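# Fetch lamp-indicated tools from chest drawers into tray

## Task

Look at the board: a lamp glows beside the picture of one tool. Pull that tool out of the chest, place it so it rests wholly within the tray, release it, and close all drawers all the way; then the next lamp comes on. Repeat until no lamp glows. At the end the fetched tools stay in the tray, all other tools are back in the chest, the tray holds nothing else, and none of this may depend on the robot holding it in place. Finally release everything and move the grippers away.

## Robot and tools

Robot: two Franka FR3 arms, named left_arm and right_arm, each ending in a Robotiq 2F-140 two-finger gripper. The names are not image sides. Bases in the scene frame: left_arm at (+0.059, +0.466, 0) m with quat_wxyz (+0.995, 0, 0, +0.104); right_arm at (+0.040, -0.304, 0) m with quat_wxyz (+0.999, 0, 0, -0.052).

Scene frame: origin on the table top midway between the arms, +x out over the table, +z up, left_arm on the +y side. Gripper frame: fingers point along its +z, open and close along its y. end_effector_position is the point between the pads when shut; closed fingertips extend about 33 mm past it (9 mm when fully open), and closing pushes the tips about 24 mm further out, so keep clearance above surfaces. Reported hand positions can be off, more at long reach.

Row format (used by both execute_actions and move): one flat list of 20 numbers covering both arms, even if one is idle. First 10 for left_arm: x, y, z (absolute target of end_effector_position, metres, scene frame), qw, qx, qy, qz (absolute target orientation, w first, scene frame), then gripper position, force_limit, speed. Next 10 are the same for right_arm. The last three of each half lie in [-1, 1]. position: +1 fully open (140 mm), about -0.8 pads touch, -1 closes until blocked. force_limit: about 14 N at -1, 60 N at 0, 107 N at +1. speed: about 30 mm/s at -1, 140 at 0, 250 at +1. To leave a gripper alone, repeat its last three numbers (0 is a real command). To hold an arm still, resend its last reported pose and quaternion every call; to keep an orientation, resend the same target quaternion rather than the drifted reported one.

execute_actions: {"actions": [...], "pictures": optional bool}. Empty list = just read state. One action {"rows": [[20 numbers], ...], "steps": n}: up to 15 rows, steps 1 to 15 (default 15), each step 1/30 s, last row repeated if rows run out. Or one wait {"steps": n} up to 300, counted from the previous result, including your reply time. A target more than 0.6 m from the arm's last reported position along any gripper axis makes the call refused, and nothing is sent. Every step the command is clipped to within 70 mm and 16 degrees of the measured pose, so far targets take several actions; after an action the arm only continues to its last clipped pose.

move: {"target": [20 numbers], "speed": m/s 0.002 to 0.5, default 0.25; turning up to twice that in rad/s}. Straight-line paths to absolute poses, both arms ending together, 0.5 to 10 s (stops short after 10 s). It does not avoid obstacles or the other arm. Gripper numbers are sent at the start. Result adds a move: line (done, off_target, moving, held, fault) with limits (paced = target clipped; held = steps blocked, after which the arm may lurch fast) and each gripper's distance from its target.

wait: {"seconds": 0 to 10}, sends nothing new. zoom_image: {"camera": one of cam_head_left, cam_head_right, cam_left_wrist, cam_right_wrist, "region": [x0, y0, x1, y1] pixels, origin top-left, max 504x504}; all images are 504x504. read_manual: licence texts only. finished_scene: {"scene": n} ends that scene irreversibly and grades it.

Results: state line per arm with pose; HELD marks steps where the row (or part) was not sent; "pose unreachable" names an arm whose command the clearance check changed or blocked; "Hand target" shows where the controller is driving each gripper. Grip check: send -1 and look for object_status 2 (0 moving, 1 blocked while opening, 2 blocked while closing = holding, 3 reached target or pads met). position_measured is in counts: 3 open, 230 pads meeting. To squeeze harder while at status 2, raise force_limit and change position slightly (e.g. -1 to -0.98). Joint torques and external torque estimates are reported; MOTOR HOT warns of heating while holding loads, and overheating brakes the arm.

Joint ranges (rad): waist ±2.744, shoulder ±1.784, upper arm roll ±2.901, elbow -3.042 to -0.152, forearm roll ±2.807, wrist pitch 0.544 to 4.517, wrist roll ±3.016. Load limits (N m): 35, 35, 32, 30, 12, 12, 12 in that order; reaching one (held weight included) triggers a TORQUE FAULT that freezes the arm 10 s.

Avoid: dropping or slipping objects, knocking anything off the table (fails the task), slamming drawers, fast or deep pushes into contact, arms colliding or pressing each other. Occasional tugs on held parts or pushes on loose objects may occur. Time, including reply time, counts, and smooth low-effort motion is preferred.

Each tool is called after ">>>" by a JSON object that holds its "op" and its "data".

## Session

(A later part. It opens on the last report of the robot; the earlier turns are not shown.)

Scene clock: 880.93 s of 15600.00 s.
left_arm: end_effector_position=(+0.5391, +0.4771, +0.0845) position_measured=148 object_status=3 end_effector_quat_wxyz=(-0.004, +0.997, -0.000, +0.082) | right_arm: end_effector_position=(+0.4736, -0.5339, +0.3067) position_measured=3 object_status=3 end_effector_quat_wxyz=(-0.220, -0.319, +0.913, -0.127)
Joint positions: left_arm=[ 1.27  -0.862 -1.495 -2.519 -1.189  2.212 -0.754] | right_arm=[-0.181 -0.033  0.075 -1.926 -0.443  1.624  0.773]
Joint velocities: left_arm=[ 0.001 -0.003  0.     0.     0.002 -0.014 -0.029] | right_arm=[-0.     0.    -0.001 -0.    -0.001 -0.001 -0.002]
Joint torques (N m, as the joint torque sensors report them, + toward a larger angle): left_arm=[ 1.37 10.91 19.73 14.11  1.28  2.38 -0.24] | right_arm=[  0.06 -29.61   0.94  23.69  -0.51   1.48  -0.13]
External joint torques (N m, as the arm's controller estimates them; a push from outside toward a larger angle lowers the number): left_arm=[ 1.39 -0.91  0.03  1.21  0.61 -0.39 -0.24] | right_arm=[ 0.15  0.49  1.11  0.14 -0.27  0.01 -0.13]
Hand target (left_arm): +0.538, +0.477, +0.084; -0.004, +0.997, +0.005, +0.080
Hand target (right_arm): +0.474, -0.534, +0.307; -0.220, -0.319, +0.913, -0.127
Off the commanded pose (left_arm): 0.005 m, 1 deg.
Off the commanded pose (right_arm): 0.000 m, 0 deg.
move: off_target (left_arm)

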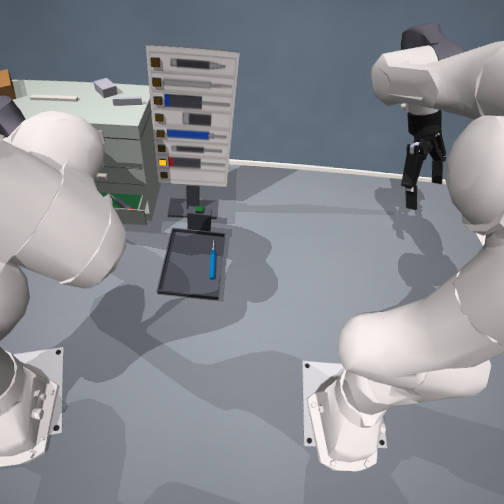

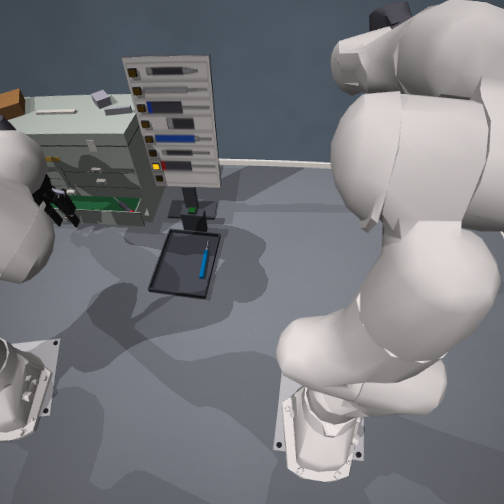

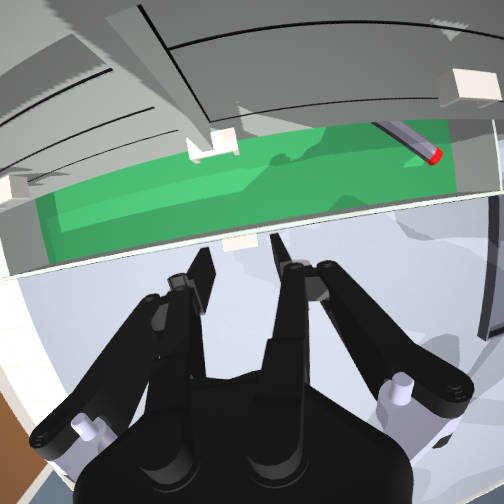

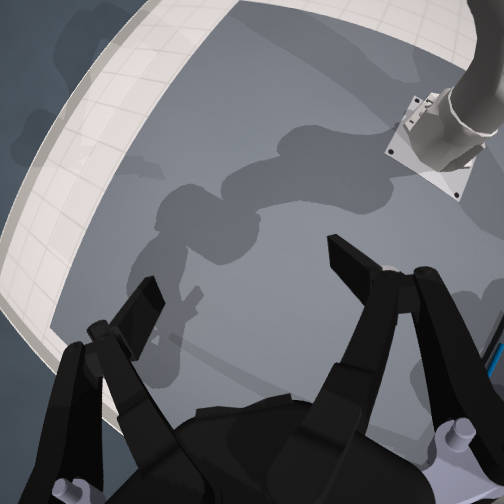

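>>> {"op": "move", "data": {"target": [0.545,0.477,0.087,0,0.996,0,0.087,-0.15,-0.3,0,0.4736,-0.5339,0.3067,-0.220,-0.319,0.913,-0.127,1,0,0], "speed": 0.02}}

>>> {"op": "move", "data": {"target": [0.545,0.476,0.087,0,0.996,0,0.087,-1,-0.3,-0.6,0.4736,-0.5339,0.3067,-0.220,-0.319,0.913,-0.127,1,0,0], "speed": 0.02}}

>>> {"op": "move", "data": {"target": [0.454,0.478,0.087,0,0.996,0,0.087,-1,-0.3,-0.6,0.4736,-0.5339,0.3067,-0.220,-0.319,0.913,-0.127,1,0,0], "speed": 0.04}}

>>> {"op": "move", "data": {"target": [0.454,0.478,0.087,0,0.996,0,0.087,-0.15,-0.3,0,0.4736,-0.5339,0.3067,-0.220,-0.319,0.913,-0.127,1,0,0], "speed": 0.04}}

>>> {"op": "move", "data": {"target": [0.452,0.478,0.15,0,0.996,0,0.087,-0.15,-0.3,0,0.4736,-0.5339,0.3067,-0.220,-0.319,0.913,-0.127,1,0,0], "speed": 0.1}}

>>> {"op": "move", "data": {"target": [0.536,0.295,0.14,-0.040,0.884,0.460,0.077,-0.35,-0.3,0,0.4736,-0.5339,0.3067,-0.220,-0.319,0.913,-0.127,1,0,0], "speed": 0.15}}

>>> {"op": "move", "data": {"target": [0.538,0.298,0.10,-0.040,0.884,0.460,0.077,-0.35,-0.3,0,0.4736,-0.5339,0.3067,-0.220,-0.319,0.913,-0.127,1,0,0], "speed": 0.05}}

Scene clock: 916.07 s of 15600.00 s.
left_arm: end_effector_position=(+0.5433, +0.4768, +0.0866) position_measured=148 object_status=3 end_effector_quat_wxyz=(+0.000, +0.996, +0.003, +0.085) | right_arm: end_effector_position=(+0.4736, -0.5339, +0.3067) position_measured=3 object_status=3 end_effector_quat_wxyz=(-0.220, -0.319, +0.913, -0.127)
Joint positions: left_arm=[ 1.28  -0.854 -1.496 -2.51  -1.191  2.212 -0.755] | right_arm=[-0.181 -0.033  0.075 -1.926 -0.443  1.624  0.773]
Joint velocities: left_arm=[0.002 0.002 0.    0.001 0.001 0.004 0.009] | right_arm=[ 0.001  0.001  0.001 -0.    -0.001  0.002  0.001]
Joint torques (N m, as the joint torque sensors report them, + toward a larger angle): left_arm=[ 1.01 13.04 19.5  14.74  0.15  3.18  0.39] | right_arm=[ -0.24 -29.57   1.38  23.55  -0.49   1.43  -0.09]
External joint torques (N m, as the arm's controller estimates them; a push from outside toward a larger angle lowers the number): left_arm=[ 0.96  1.29 -0.18  1.69 -0.52  0.41  0.39] | right_arm=[-0.38  0.5   1.32  0.01 -0.28 -0.07 -0.1 ]
Hand target (left_arm): +0.545, +0.477, +0.087; +0.000, +0.996, -0.000, +0.087
Hand target (right_arm): +0.474, -0.534, +0.307; -0.220, -0.319, +0.913, -0.127
Off the commanded pose (left_arm): 0.002 m, 0 deg.
Off the commanded pose (right_arm): 0.000 m, 0 deg.
After step 90, 31.43 s passed at rest.
move: done

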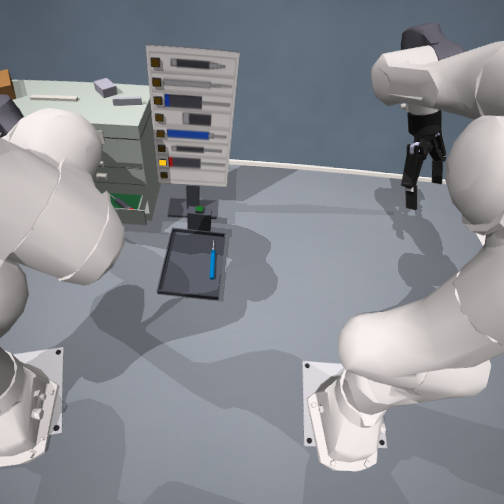

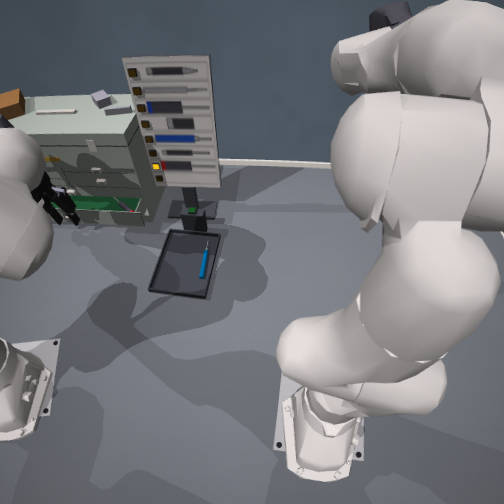

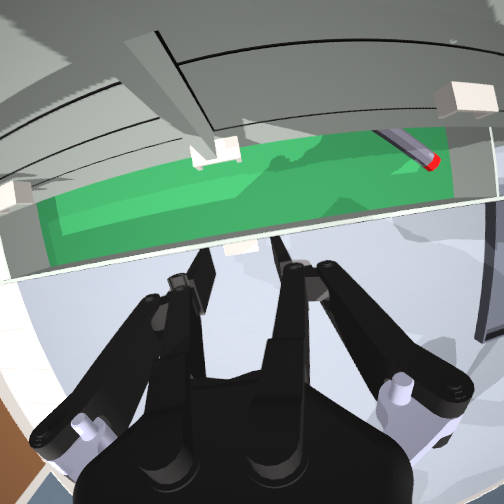

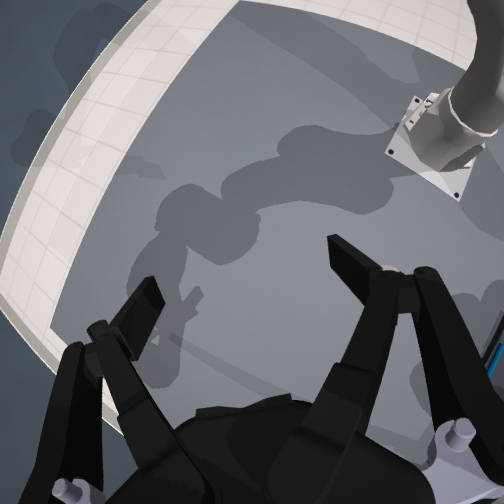

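Scene clock: 916.77 s of 15600.00 s.
left_arm: end_effector_position=(+0.5437, +0.4751, +0.0866) position_measured=191 object_status=2 end_effector_quat_wxyz=(+0.001, +0.996, +0.001, +0.085) | right_arm: end_effector_position=(+0.4736, -0.5339, +0.3067) position_measured=3 object_status=3 end_effector_quat_wxyz=(-0.220, -0.319, +0.913, -0.127)
Joint positions: left_arm=[ 1.279 -0.853 -1.496 -2.509 -1.192  2.211 -0.754] | right_arm=[-0.181 -0.033  0.075 -1.926 -0.443  1.624  0.773]
Joint velocities: left_arm=[-0.     0.    -0.     0.001  0.    -0.001  0.001] | right_arm=[-0.     0.    -0.001  0.     0.     0.     0.001]
Joint torques (N m, as the joint torque sensors report them, + toward a larger angle): left_arm=[ 0.83 11.32 19.93 13.94  0.16  3.52  0.23] | right_arm=[ -0.33 -29.79   0.96  23.44  -0.55   1.45  -0.13]
External joint torques (N m, as the arm's controller estimates them; a push from outside toward a larger angle lowers the number): left_arm=[ 0.88 -0.49  0.27  0.75 -0.49  0.75  0.22] | right_arm=[-0.23  0.38  1.12 -0.15 -0.31 -0.03 -0.14]
Hand target (left_arm): +0.545, +0.476, +0.087; +0.000, +0.996, -0.000, +0.087
Hand target (right_arm): +0.474, -0.534, +0.307; -0.220, -0.319, +0.913, -0.127
Off the commanded pose (left_arm): 0.002 m, 0 deg.
Off the commanded pose (right_arm): 0.000 m, 0 deg.
move: done

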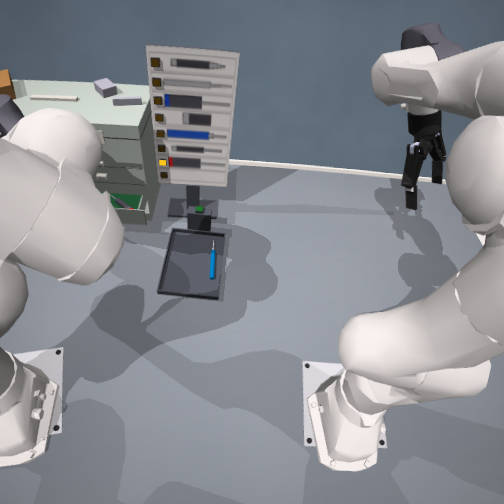

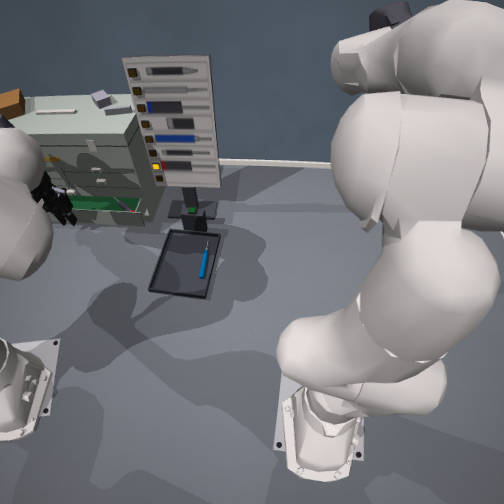

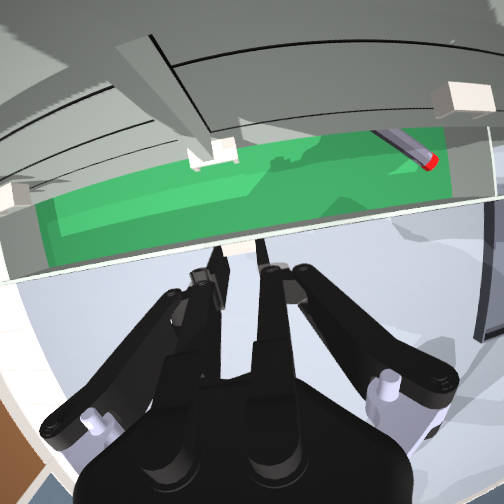

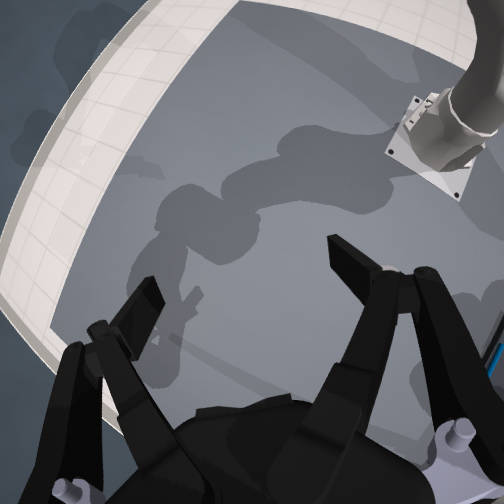

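Scene clock: 919.30 s of 15600.00 s.
left_arm: end_effector_position=(+0.4552, +0.4773, +0.0863) position_measured=191 object_status=2 end_effector_quat_wxyz=(+0.002, +0.996, +0.002, +0.088) | right_arm: end_effector_position=(+0.4736, -0.5339, +0.3067) position_measured=3 object_status=3 end_effector_quat_wxyz=(-0.220, -0.319, +0.913, -0.127)
Joint positions: left_arm=[ 0.951 -0.902 -1.279 -2.786 -1.21   2.217 -0.725] | right_arm=[-0.181 -0.033  0.075 -1.926 -0.443  1.624  0.773]
Joint velocities: left_arm=[-0.005  0.     0.006 -0.004 -0.    -0.     0.   ] | right_arm=[-0.001  0.001 -0.    -0.001 -0.001 -0.001  0.   ]
Joint torques (N m, as the joint torque sensors report them, + toward a larger angle): left_arm=[-2.58  5.94 18.62 12.37  0.97  2.57  0.09] | right_arm=[  0.   -29.79   0.95  23.97  -0.52   1.46  -0.15]
External joint torques (N m, as the arm's controller estimates them; a push from outside toward a larger angle lowers the number): left_arm=[-2.61 -0.54  2.94 -0.67  0.32 -0.2   0.08] | right_arm=[ 0.02  0.26  1.05  0.41 -0.29 -0.02 -0.16]
Hand target (left_arm): +0.455, +0.477, +0.087; +0.003, +0.996, -0.000, +0.088
Hand target (right_arm): +0.474, -0.534, +0.307; -0.220, -0.319, +0.913, -0.127
Off the commanded pose (left_arm): 0.002 m, 0 deg.
Off the commanded pose (right_arm): 0.000 m, 0 deg.
move: done

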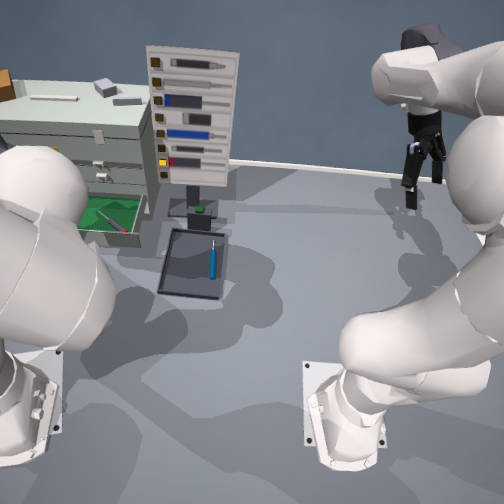

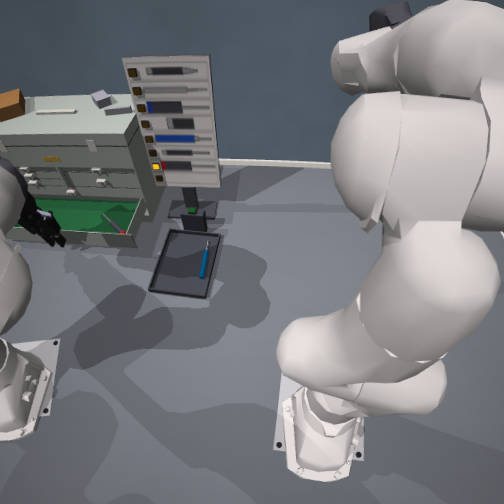

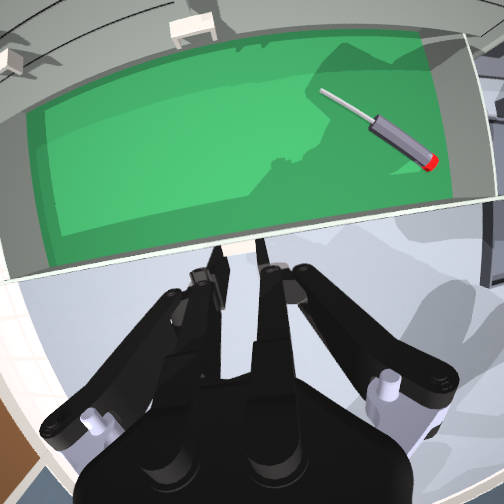

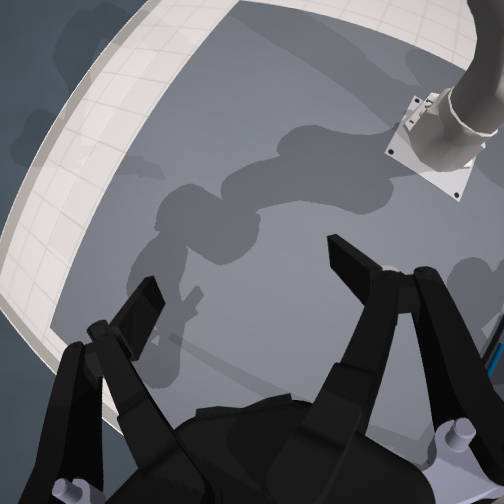

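Scene clock: 920.00 s of 15600.00 s.
left_arm: end_effector_position=(+0.4552, +0.4783, +0.0871) position_measured=148 object_status=3 end_effector_quat_wxyz=(-0.000, +0.996, +0.001, +0.088) | right_arm: end_effector_position=(+0.4736, -0.5339, +0.3067) position_measured=3 object_status=3 end_effector_quat_wxyz=(-0.220, -0.319, +0.913, -0.127)
Joint positions: left_arm=[ 0.95  -0.906 -1.277 -2.786 -1.207  2.216 -0.725] | right_arm=[-0.181 -0.033  0.075 -1.926 -0.443  1.624  0.773]
Joint velocities: left_arm=[-0.001  0.     0.     0.     0.001 -0.001 -0.001] | right_arm=[-0.001  0.    -0.001 -0.001  0.    -0.001 -0.001]
Joint torques (N m, as the joint torque sensors report them, + toward a larger angle): left_arm=[-1.7   5.6  17.33 12.07  1.38  2.41 -0.03] | right_arm=[ -0.31 -29.7    1.14  23.59  -0.55   1.46  -0.09]
External joint torques (N m, as the arm's controller estimates them; a push from outside toward a larger angle lowers the number): left_arm=[-1.68 -0.91  1.62 -0.97  0.72 -0.36 -0.03] | right_arm=[-0.25  0.4   1.28  0.   -0.32 -0.03 -0.1 ]
Hand target (left_arm): +0.454, +0.478, +0.087; +0.000, +0.996, +0.000, +0.087
Hand target (right_arm): +0.474, -0.534, +0.307; -0.220, -0.319, +0.913, -0.127
Off the commanded pose (left_arm): 0.001 m, 0 deg.
Off the commanded pose (right_arm): 0.000 m, 0 deg.
move: done

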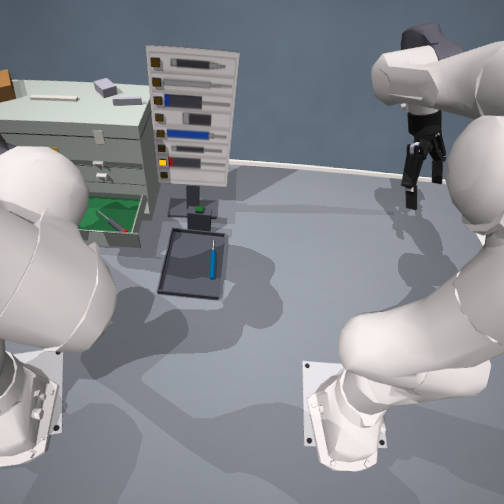

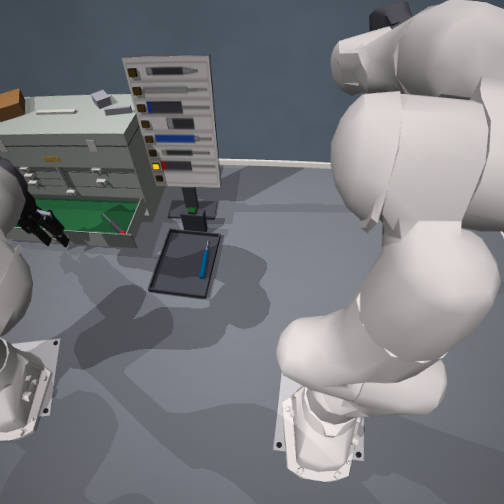

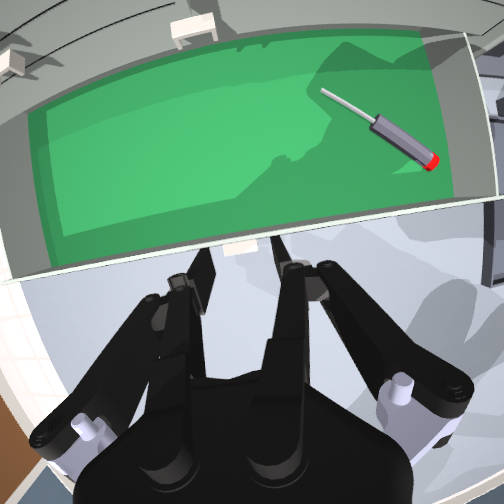

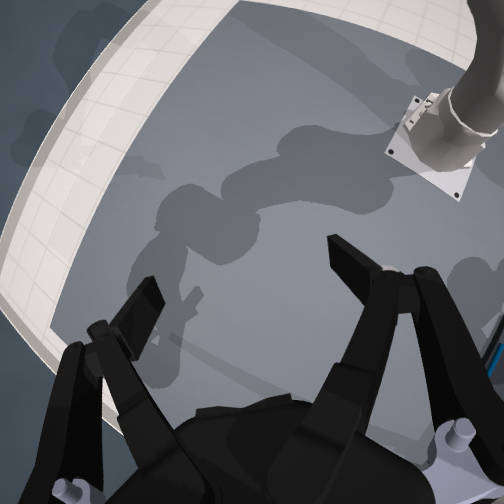

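Scene clock: 921.23 s of 15600.00 s.
left_arm: end_effector_position=(+0.4520, +0.4778, +0.1490) position_measured=148 object_status=3 end_effector_quat_wxyz=(+0.001, +0.996, -0.003, +0.088) | right_arm: end_effector_position=(+0.4736, -0.5339, +0.3067) position_measured=3 object_status=3 end_effector_quat_wxyz=(-0.220, -0.319, +0.913, -0.127)
Joint positions: left_arm=[ 0.874 -1.    -1.068 -2.754 -1.039  2.053 -0.789] | right_arm=[-0.181 -0.033  0.075 -1.926 -0.443  1.624  0.773]
Joint velocities: left_arm=[-0.002 -0.005 -0.     0.001 -0.    -0.016 -0.014] | right_arm=[-0.001 -0.001  0.     0.     0.001 -0.    -0.   ]
Joint torques (N m, as the joint torque sensors report them, + toward a larger angle): left_arm=[-0.84  4.7  17.66 17.    1.19  2.28 -0.05] | right_arm=[ -0.45 -29.6    0.9   23.65  -0.5    1.46  -0.1 ]
External joint torques (N m, as the arm's controller estimates them; a push from outside toward a larger angle lowers the number): left_arm=[-0.85 -1.28  1.84  1.17  0.54 -0.52 -0.06] | right_arm=[-0.28  0.63  1.13  0.03 -0.26 -0.02 -0.11]
Hand target (left_arm): +0.452, +0.476, +0.150; +0.002, +0.996, -0.001, +0.087
Hand target (right_arm): +0.474, -0.534, +0.307; -0.220, -0.319, +0.913, -0.127
Off the commanded pose (left_arm): 0.001 m, 0 deg.
Off the commanded pose (right_arm): 0.000 m, 0 deg.
move: done

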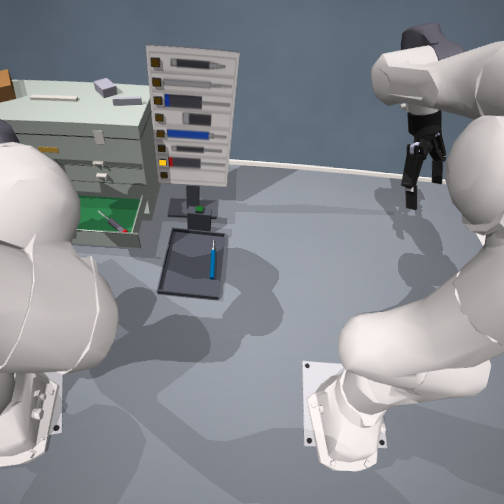

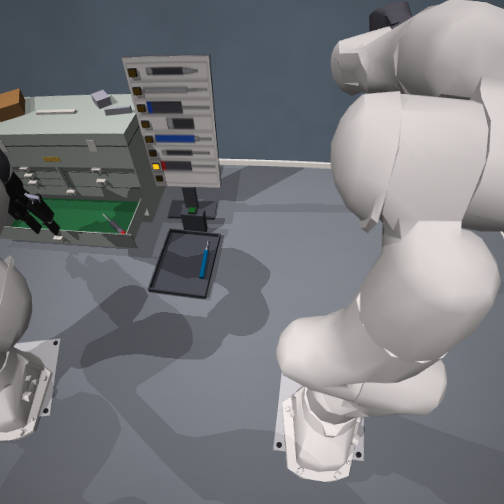

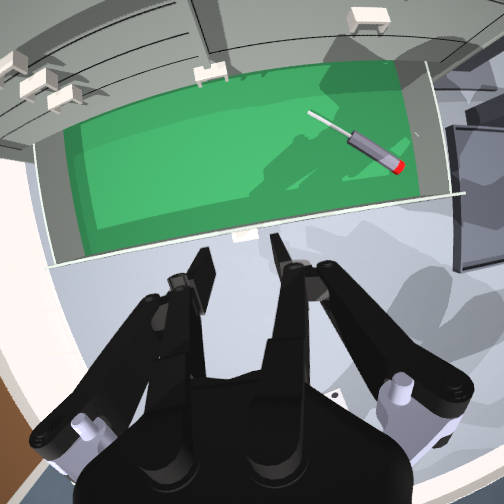

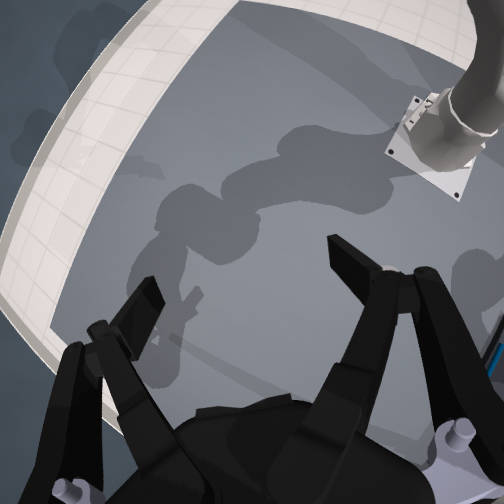

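Scene clock: 925.33 s of 15600.00 s.
left_arm: end_effector_position=(+0.5354, +0.2956, +0.1441) position_measured=173 object_status=3 end_effector_quat_wxyz=(-0.043, +0.887, +0.452, +0.081) | right_arm: end_effector_position=(+0.4736, -0.5339, +0.3067) position_measured=3 object_status=3 end_effector_quat_wxyz=(-0.220, -0.319, +0.913, -0.127)
Joint positions: left_arm=[ 1.037 -1.395 -1.365 -2.253 -1.204  1.678 -2.135] | right_arm=[-0.181 -0.033  0.075 -1.926 -0.443  1.624  0.773]
Joint velocities: left_arm=[ 0.001 -0.     0.001  0.002  0.     0.    -0.029] | right_arm=[ 0.    -0.001  0.001  0.     0.     0.001  0.001]
Joint torques (N m, as the joint torque sensors report them, + toward a larger angle): left_arm=[ 1.31 21.44 28.3   7.27  0.76  2.44 -0.09] | right_arm=[ -0.8  -29.41   0.53  23.71  -0.55   1.47  -0.1 ]
External joint torques (N m, as the arm's controller estimates them; a push from outside toward a larger angle lowers the number): left_arm=[ 1.32 -0.1   0.15  1.17 -0.35 -0.39 -0.09] | right_arm=[-0.87  0.8   0.53  0.06 -0.33 -0.03 -0.11]
Hand target (left_arm): +0.536, +0.295, +0.144; -0.042, +0.884, +0.458, +0.080
Hand target (right_arm): +0.474, -0.534, +0.307; -0.220, -0.319, +0.913, -0.127
Off the commanded pose (left_arm): 0.004 m, 1 deg.
Off the commanded pose (right_arm): 0.000 m, 0 deg.
move: off_target (left_arm)

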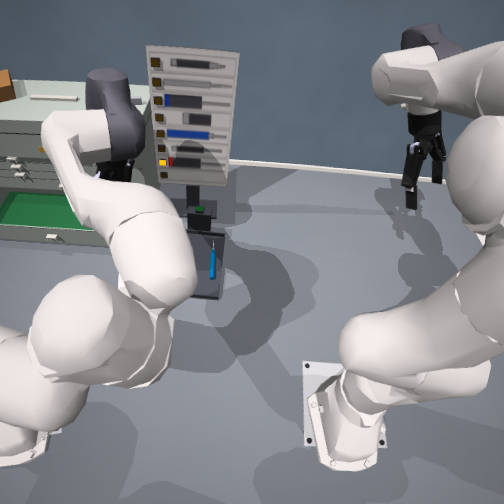

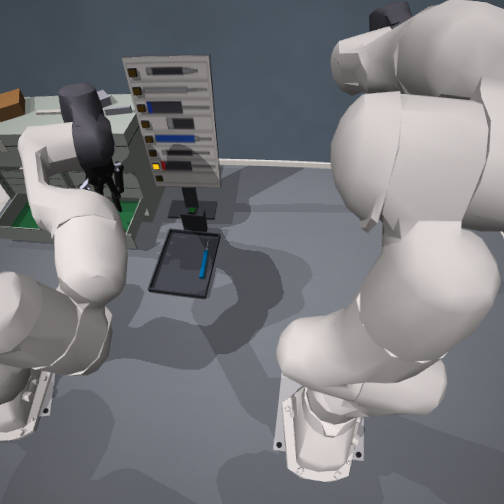

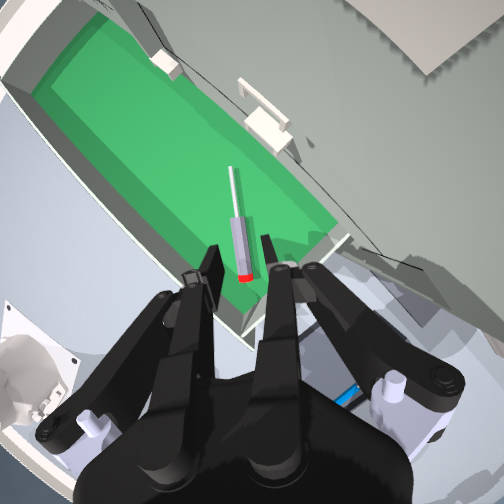

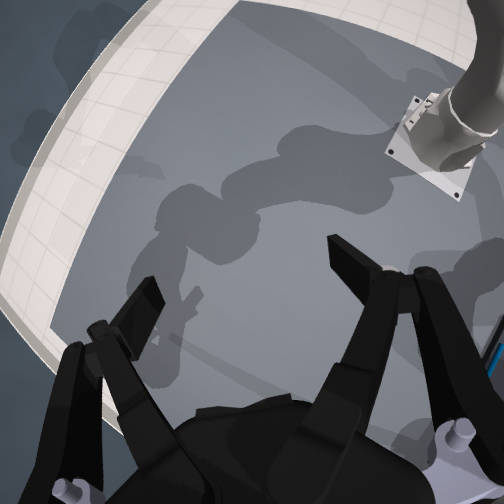

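Scene clock: 926.53 s of 15600.00 s.
left_arm: end_effector_position=(+0.5374, +0.2964, +0.1011) position_measured=173 object_status=3 end_effector_quat_wxyz=(-0.041, +0.885, +0.457, +0.076) | right_arm: end_effector_position=(+0.4736, -0.5339, +0.3067) position_measured=3 object_status=3 end_effector_quat_wxyz=(-0.220, -0.319, +0.913, -0.127)
Joint positions: left_arm=[ 1.048 -1.421 -1.453 -2.274 -1.286  1.724 -2.135] | right_arm=[-0.181 -0.033  0.075 -1.926 -0.443  1.624  0.773]
Joint velocities: left_arm=[-0.001 -0.003  0.    -0.    -0.012  0.007  0.001] | right_arm=[ 0.001 -0.001  0.    -0.001 -0.002  0.002  0.001]
Joint torques (N m, as the joint torque sensors report them, + toward a larger angle): left_arm=[ 1.99 22.3  28.13  3.05  0.54  3.2  -0.09] | right_arm=[ -0.33 -29.34   0.93  23.57  -0.54   1.44  -0.16]
External joint torques (N m, as the arm's controller estimates them; a push from outside toward a larger angle lowers the number): left_arm=[ 2.05  0.5  -0.35 -1.5  -0.55  0.4  -0.09] | right_arm=[-0.4   0.89  0.93 -0.06 -0.32 -0.06 -0.16]
Hand target (left_arm): +0.539, +0.298, +0.101; -0.040, +0.884, +0.460, +0.078
Hand target (right_arm): +0.474, -0.534, +0.307; -0.220, -0.319, +0.913, -0.127
Off the commanded pose (left_arm): 0.002 m, 0 deg.
Off the commanded pose (right_arm): 0.000 m, 0 deg.
move: done

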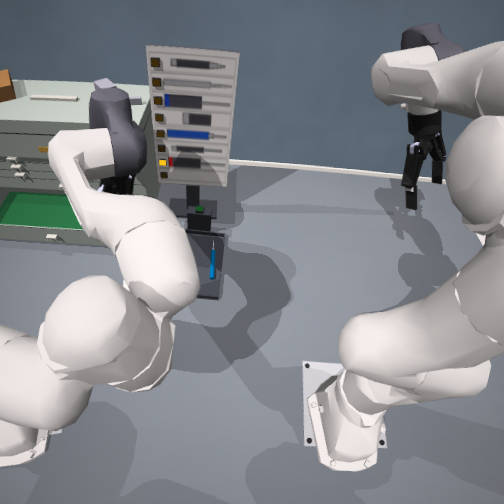

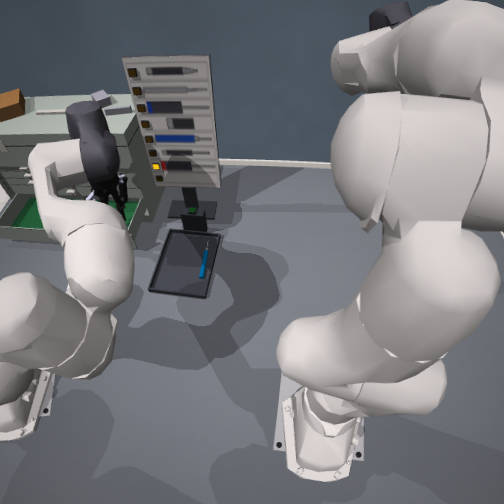

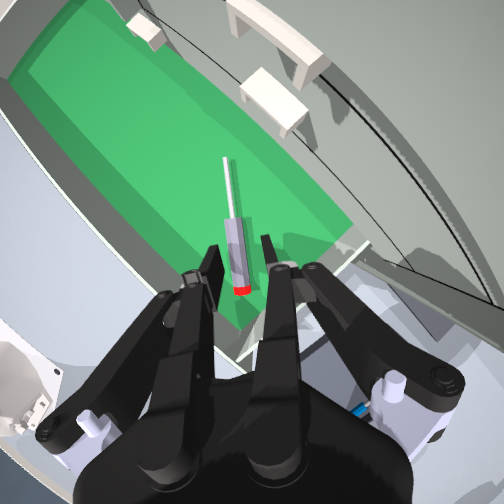

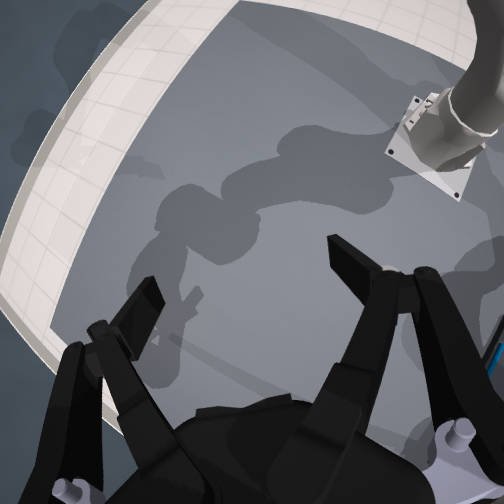

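>>> {"op": "move", "data": {"target": [0.531,0.293,0.08,-0.040,0.884,0.460,0.077,-0.4,-0.3,0,0.4736,-0.5339,0.3067,-0.220,-0.319,0.913,-0.127,1,0,0], "speed": 0.03}}

>>> {"op": "move", "data": {"target": [0.531,0.293,0.073,-0.040,0.884,0.460,0.077,-0.4,-0.3,0,0.4736,-0.5339,0.3067,-0.220,-0.319,0.913,-0.127,1,0,0], "speed": 0.01}}

>>> {"op": "move", "data": {"target": [0.531,0.293,0.075,-0.040,0.884,0.460,0.077,-1,-0.3,-0.6,0.4736,-0.5339,0.3067,-0.220,-0.319,0.913,-0.127,1,0,0], "speed": 0.01}}

>>> {"op": "move", "data": {"target": [0.528,0.296,0.145,-0.040,0.884,0.460,0.077,-1,-0.3,-0.6,0.4736,-0.5339,0.3067,-0.220,-0.319,0.913,-0.127,1,0,0], "speed": 0.05}}

Scene clock: 940.23 s of 15600.00 s.
left_arm: end_effector_position=(+0.5311, +0.2935, +0.0808) position_measured=179 object_status=3 end_effector_quat_wxyz=(-0.041, +0.885, +0.458, +0.076) | right_arm: end_effector_position=(+0.4736, -0.5339, +0.3067) position_measured=3 object_status=3 end_effector_quat_wxyz=(-0.220, -0.319, +0.913, -0.127)
Joint positions: left_arm=[ 1.028 -1.442 -1.492 -2.297 -1.327  1.741 -2.141] | right_arm=[-0.181 -0.033  0.075 -1.926 -0.443  1.624  0.773]
Joint velocities: left_arm=[-0.001 -0.007  0.    -0.001 -0.012  0.002 -0.005] | right_arm=[ 0.002  0.001 -0.     0.     0.     0.    -0.   ]
Joint torques (N m, as the joint torque sensors report them, + toward a larger angle): left_arm=[-1.8  21.52 28.24  1.93  0.66  3.3  -0.17] | right_arm=[ -0.15 -29.95   0.79  23.76  -0.54   1.47  -0.15]
External joint torques (N m, as the arm's controller estimates them; a push from outside toward a larger angle lowers the number): left_arm=[-1.8  -0.09 -0.17 -1.75 -0.42  0.49 -0.17] | right_arm=[-0.27  0.21  0.75  0.16 -0.32 -0.03 -0.16]
Hand target (left_arm): +0.531, +0.293, +0.080; -0.040, +0.884, +0.460, +0.077
Hand target (right_arm): +0.474, -0.534, +0.307; -0.220, -0.319, +0.913, -0.127
Off the commanded pose (left_arm): 0.001 m, 0 deg.
Off the commanded pose (right_arm): 0.000 m, 0 deg.
After step 90, 9.70 s passed at rest.
move: done

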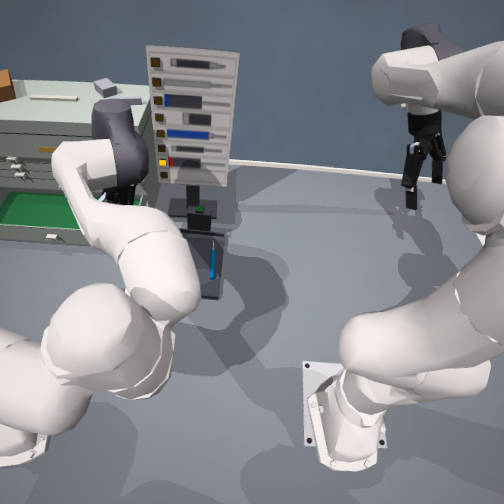

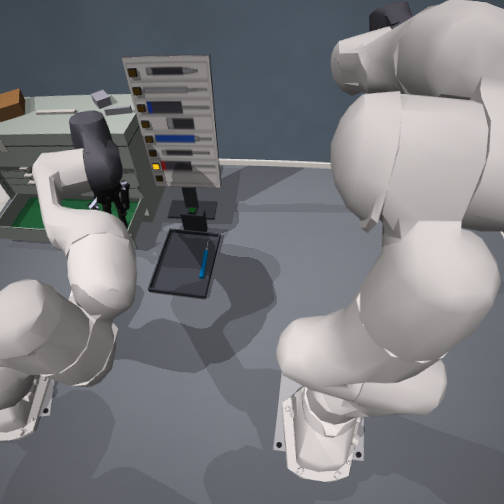

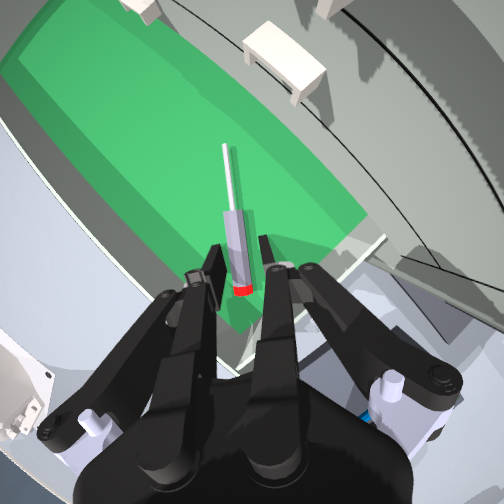

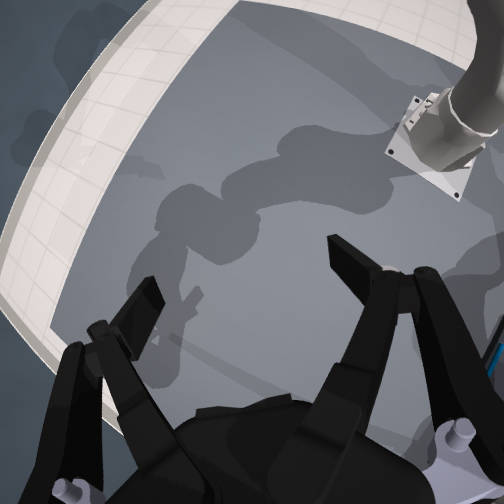

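Scene clock: 941.23 s of 15600.00 s.
left_arm: end_effector_position=(+0.5314, +0.2931, +0.0756) position_measured=179 object_status=3 end_effector_quat_wxyz=(-0.040, +0.885, +0.458, +0.077) | right_arm: end_effector_position=(+0.4736, -0.5339, +0.3067) position_measured=3 object_status=3 end_effector_quat_wxyz=(-0.220, -0.319, +0.913, -0.127)
Joint positions: left_arm=[ 1.027 -1.448 -1.502 -2.3   -1.34   1.747 -2.141] | right_arm=[-0.181 -0.033  0.075 -1.926 -0.443  1.624  0.773]
Joint velocities: left_arm=[ 0.    -0.002 -0.    -0.002 -0.004  0.001 -0.001] | right_arm=[-0.    -0.001  0.002  0.001 -0.     0.001 -0.   ]
Joint torques (N m, as the joint torque sensors report them, + toward a larger angle): left_arm=[-1.53 20.49 26.28  1.89  0.08  3.43 -0.19] | right_arm=[ -0.28 -29.45   0.69  23.62  -0.51   1.45  -0.11]
External joint torques (N m, as the arm's controller estimates them; a push from outside toward a larger angle lowers the number): left_arm=[-1.55 -1.15 -2.18 -1.55 -1.    0.61 -0.2 ] | right_arm=[-0.31  0.82  0.73 -0.05 -0.28 -0.05 -0.12]
Hand target (left_arm): +0.531, +0.293, +0.073; -0.040, +0.884, +0.460, +0.077
Hand target (right_arm): +0.474, -0.534, +0.307; -0.220, -0.319, +0.913, -0.127
Off the commanded pose (left_arm): 0.003 m, 0 deg.
Off the commanded pose (right_arm): 0.000 m, 0 deg.
move: done

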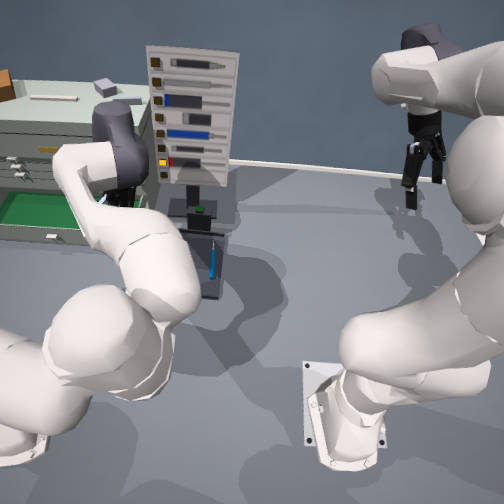

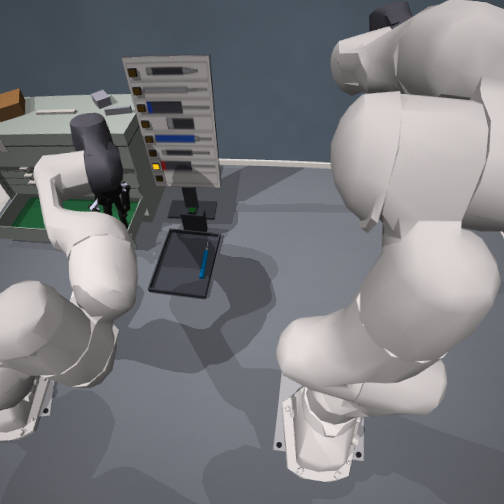

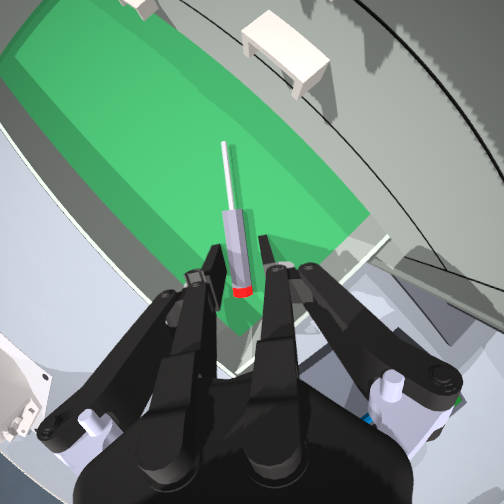

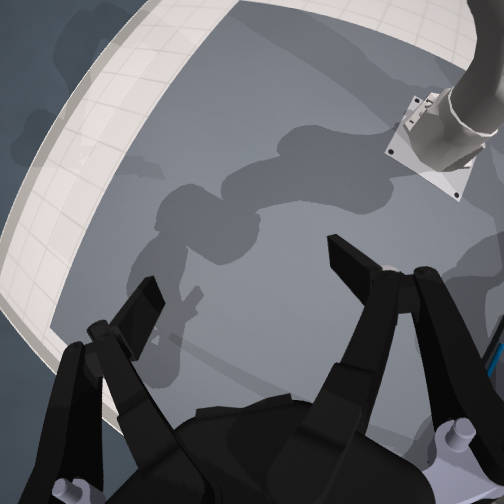

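Scene clock: 941.93 s of 15600.00 s.
left_arm: end_effector_position=(+0.5323, +0.2930, +0.0763) position_measured=209 object_status=2 end_effector_quat_wxyz=(-0.039, +0.885, +0.458, +0.078) | right_arm: end_effector_position=(+0.4736, -0.5339, +0.3067) position_measured=3 object_status=3 end_effector_quat_wxyz=(-0.220, -0.319, +0.913, -0.127)
Joint positions: left_arm=[ 1.027 -1.448 -1.501 -2.3   -1.341  1.749 -2.142] | right_arm=[-0.181 -0.033  0.075 -1.926 -0.443  1.624  0.773]
Joint velocities: left_arm=[-0.001 -0.001 -0.001 -0.    -0.     0.001 -0.002] | right_arm=[-0.    -0.001 -0.001 -0.001 -0.001  0.    -0.002]
Joint torques (N m, as the joint torque sensors report them, + toward a larger angle): left_arm=[-1.61 21.29 27.31  2.2   0.97  2.76 -0.19] | right_arm=[ -0.19 -29.5    0.85  23.7   -0.51   1.41  -0.17]
External joint torques (N m, as the arm's controller estimates them; a push from outside toward a larger angle lowers the number): left_arm=[-1.58 -0.3  -1.1  -1.21 -0.1  -0.06 -0.19] | right_arm=[-0.15  0.68  0.97  0.12 -0.28 -0.07 -0.18]
Hand target (left_arm): +0.531, +0.293, +0.075; -0.040, +0.884, +0.460, +0.077
Hand target (right_arm): +0.474, -0.534, +0.307; -0.220, -0.319, +0.913, -0.127
Off the commanded pose (left_arm): 0.002 m, 0 deg.
Off the commanded pose (right_arm): 0.000 m, 0 deg.
move: done

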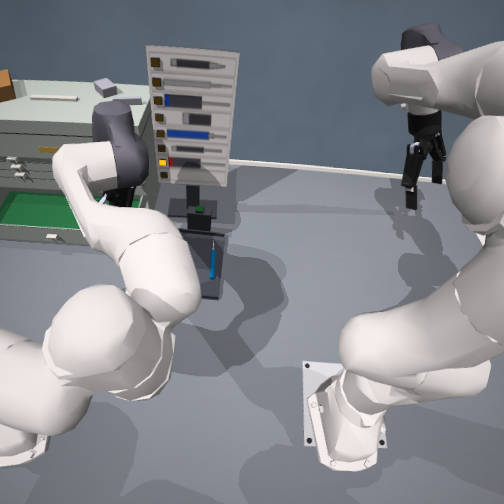

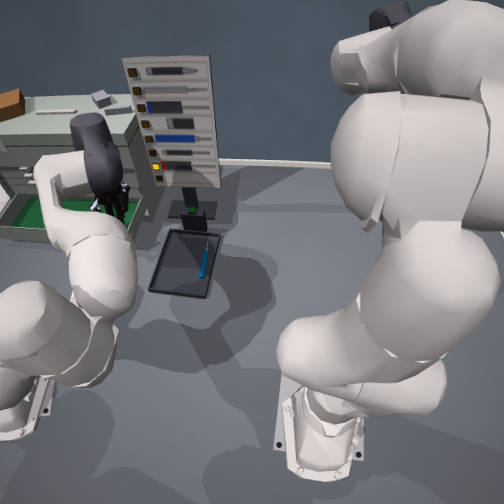

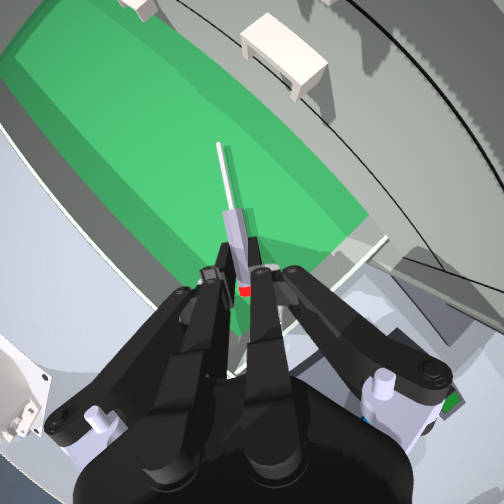

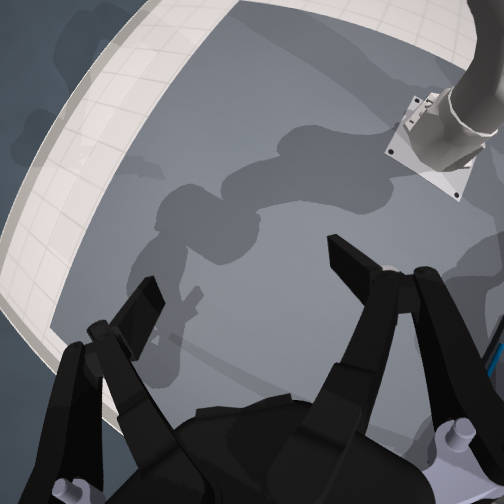

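Scene clock: 943.60 s of 15600.00 s.
left_arm: end_effector_position=(+0.5282, +0.2974, +0.1435) position_measured=209 object_status=2 end_effector_quat_wxyz=(-0.039, +0.884, +0.460, +0.078) | right_arm: end_effector_position=(+0.4736, -0.5339, +0.3067) position_measured=3 object_status=3 end_effector_quat_wxyz=(-0.220, -0.319, +0.913, -0.127)
Joint positions: left_arm=[ 1.022 -1.403 -1.357 -2.278 -1.213  1.667 -2.142] | right_arm=[-0.181 -0.033  0.075 -1.926 -0.443  1.624  0.773]
Joint velocities: left_arm=[ 0.     0.     0.     0.     0.008 -0.014  0.001] | right_arm=[ 0.001 -0.001 -0.    -0.001  0.001  0.001  0.002]
Joint torques (N m, as the joint torque sensors report them, + toward a larger angle): left_arm=[-1.35 22.08 29.18  7.46  1.66  2.55 -0.13] | right_arm=[ -0.11 -29.83   1.32  23.48  -0.52   1.48  -0.12]
External joint torques (N m, as the arm's controller estimates them; a push from outside toward a larger angle lowers the number): left_arm=[-1.31  0.93  1.26  1.39  0.58 -0.27 -0.14] | right_arm=[-0.1   0.41  1.4  -0.14 -0.3  -0.01 -0.13]
Hand target (left_arm): +0.527, +0.296, +0.144; -0.040, +0.884, +0.460, +0.076
Hand target (right_arm): +0.474, -0.534, +0.307; -0.220, -0.319, +0.913, -0.127
Off the commanded pose (left_arm): 0.002 m, 0 deg.
Off the commanded pose (right_arm): 0.000 m, 0 deg.
move: done

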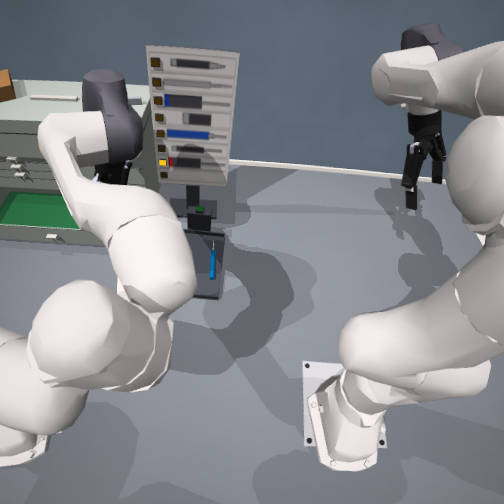

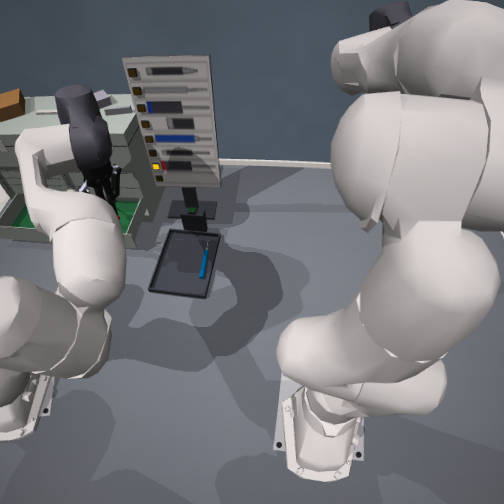

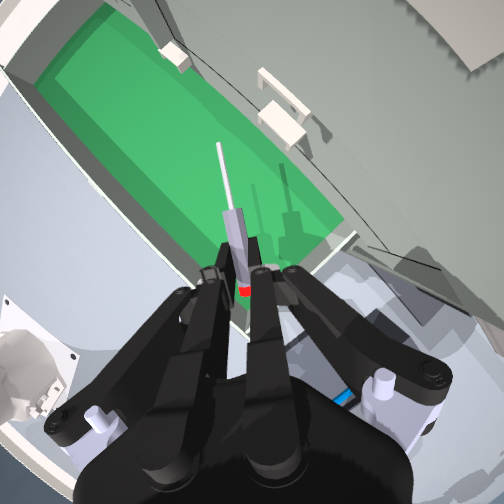

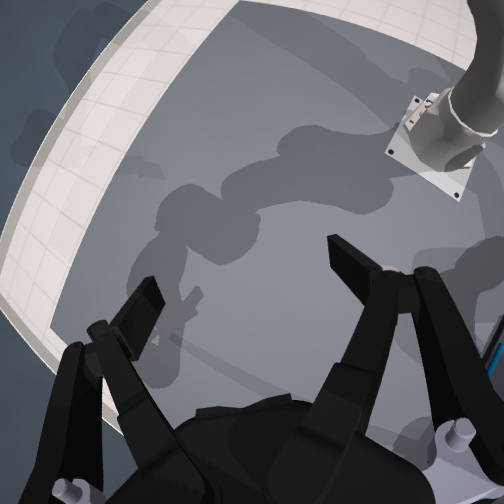

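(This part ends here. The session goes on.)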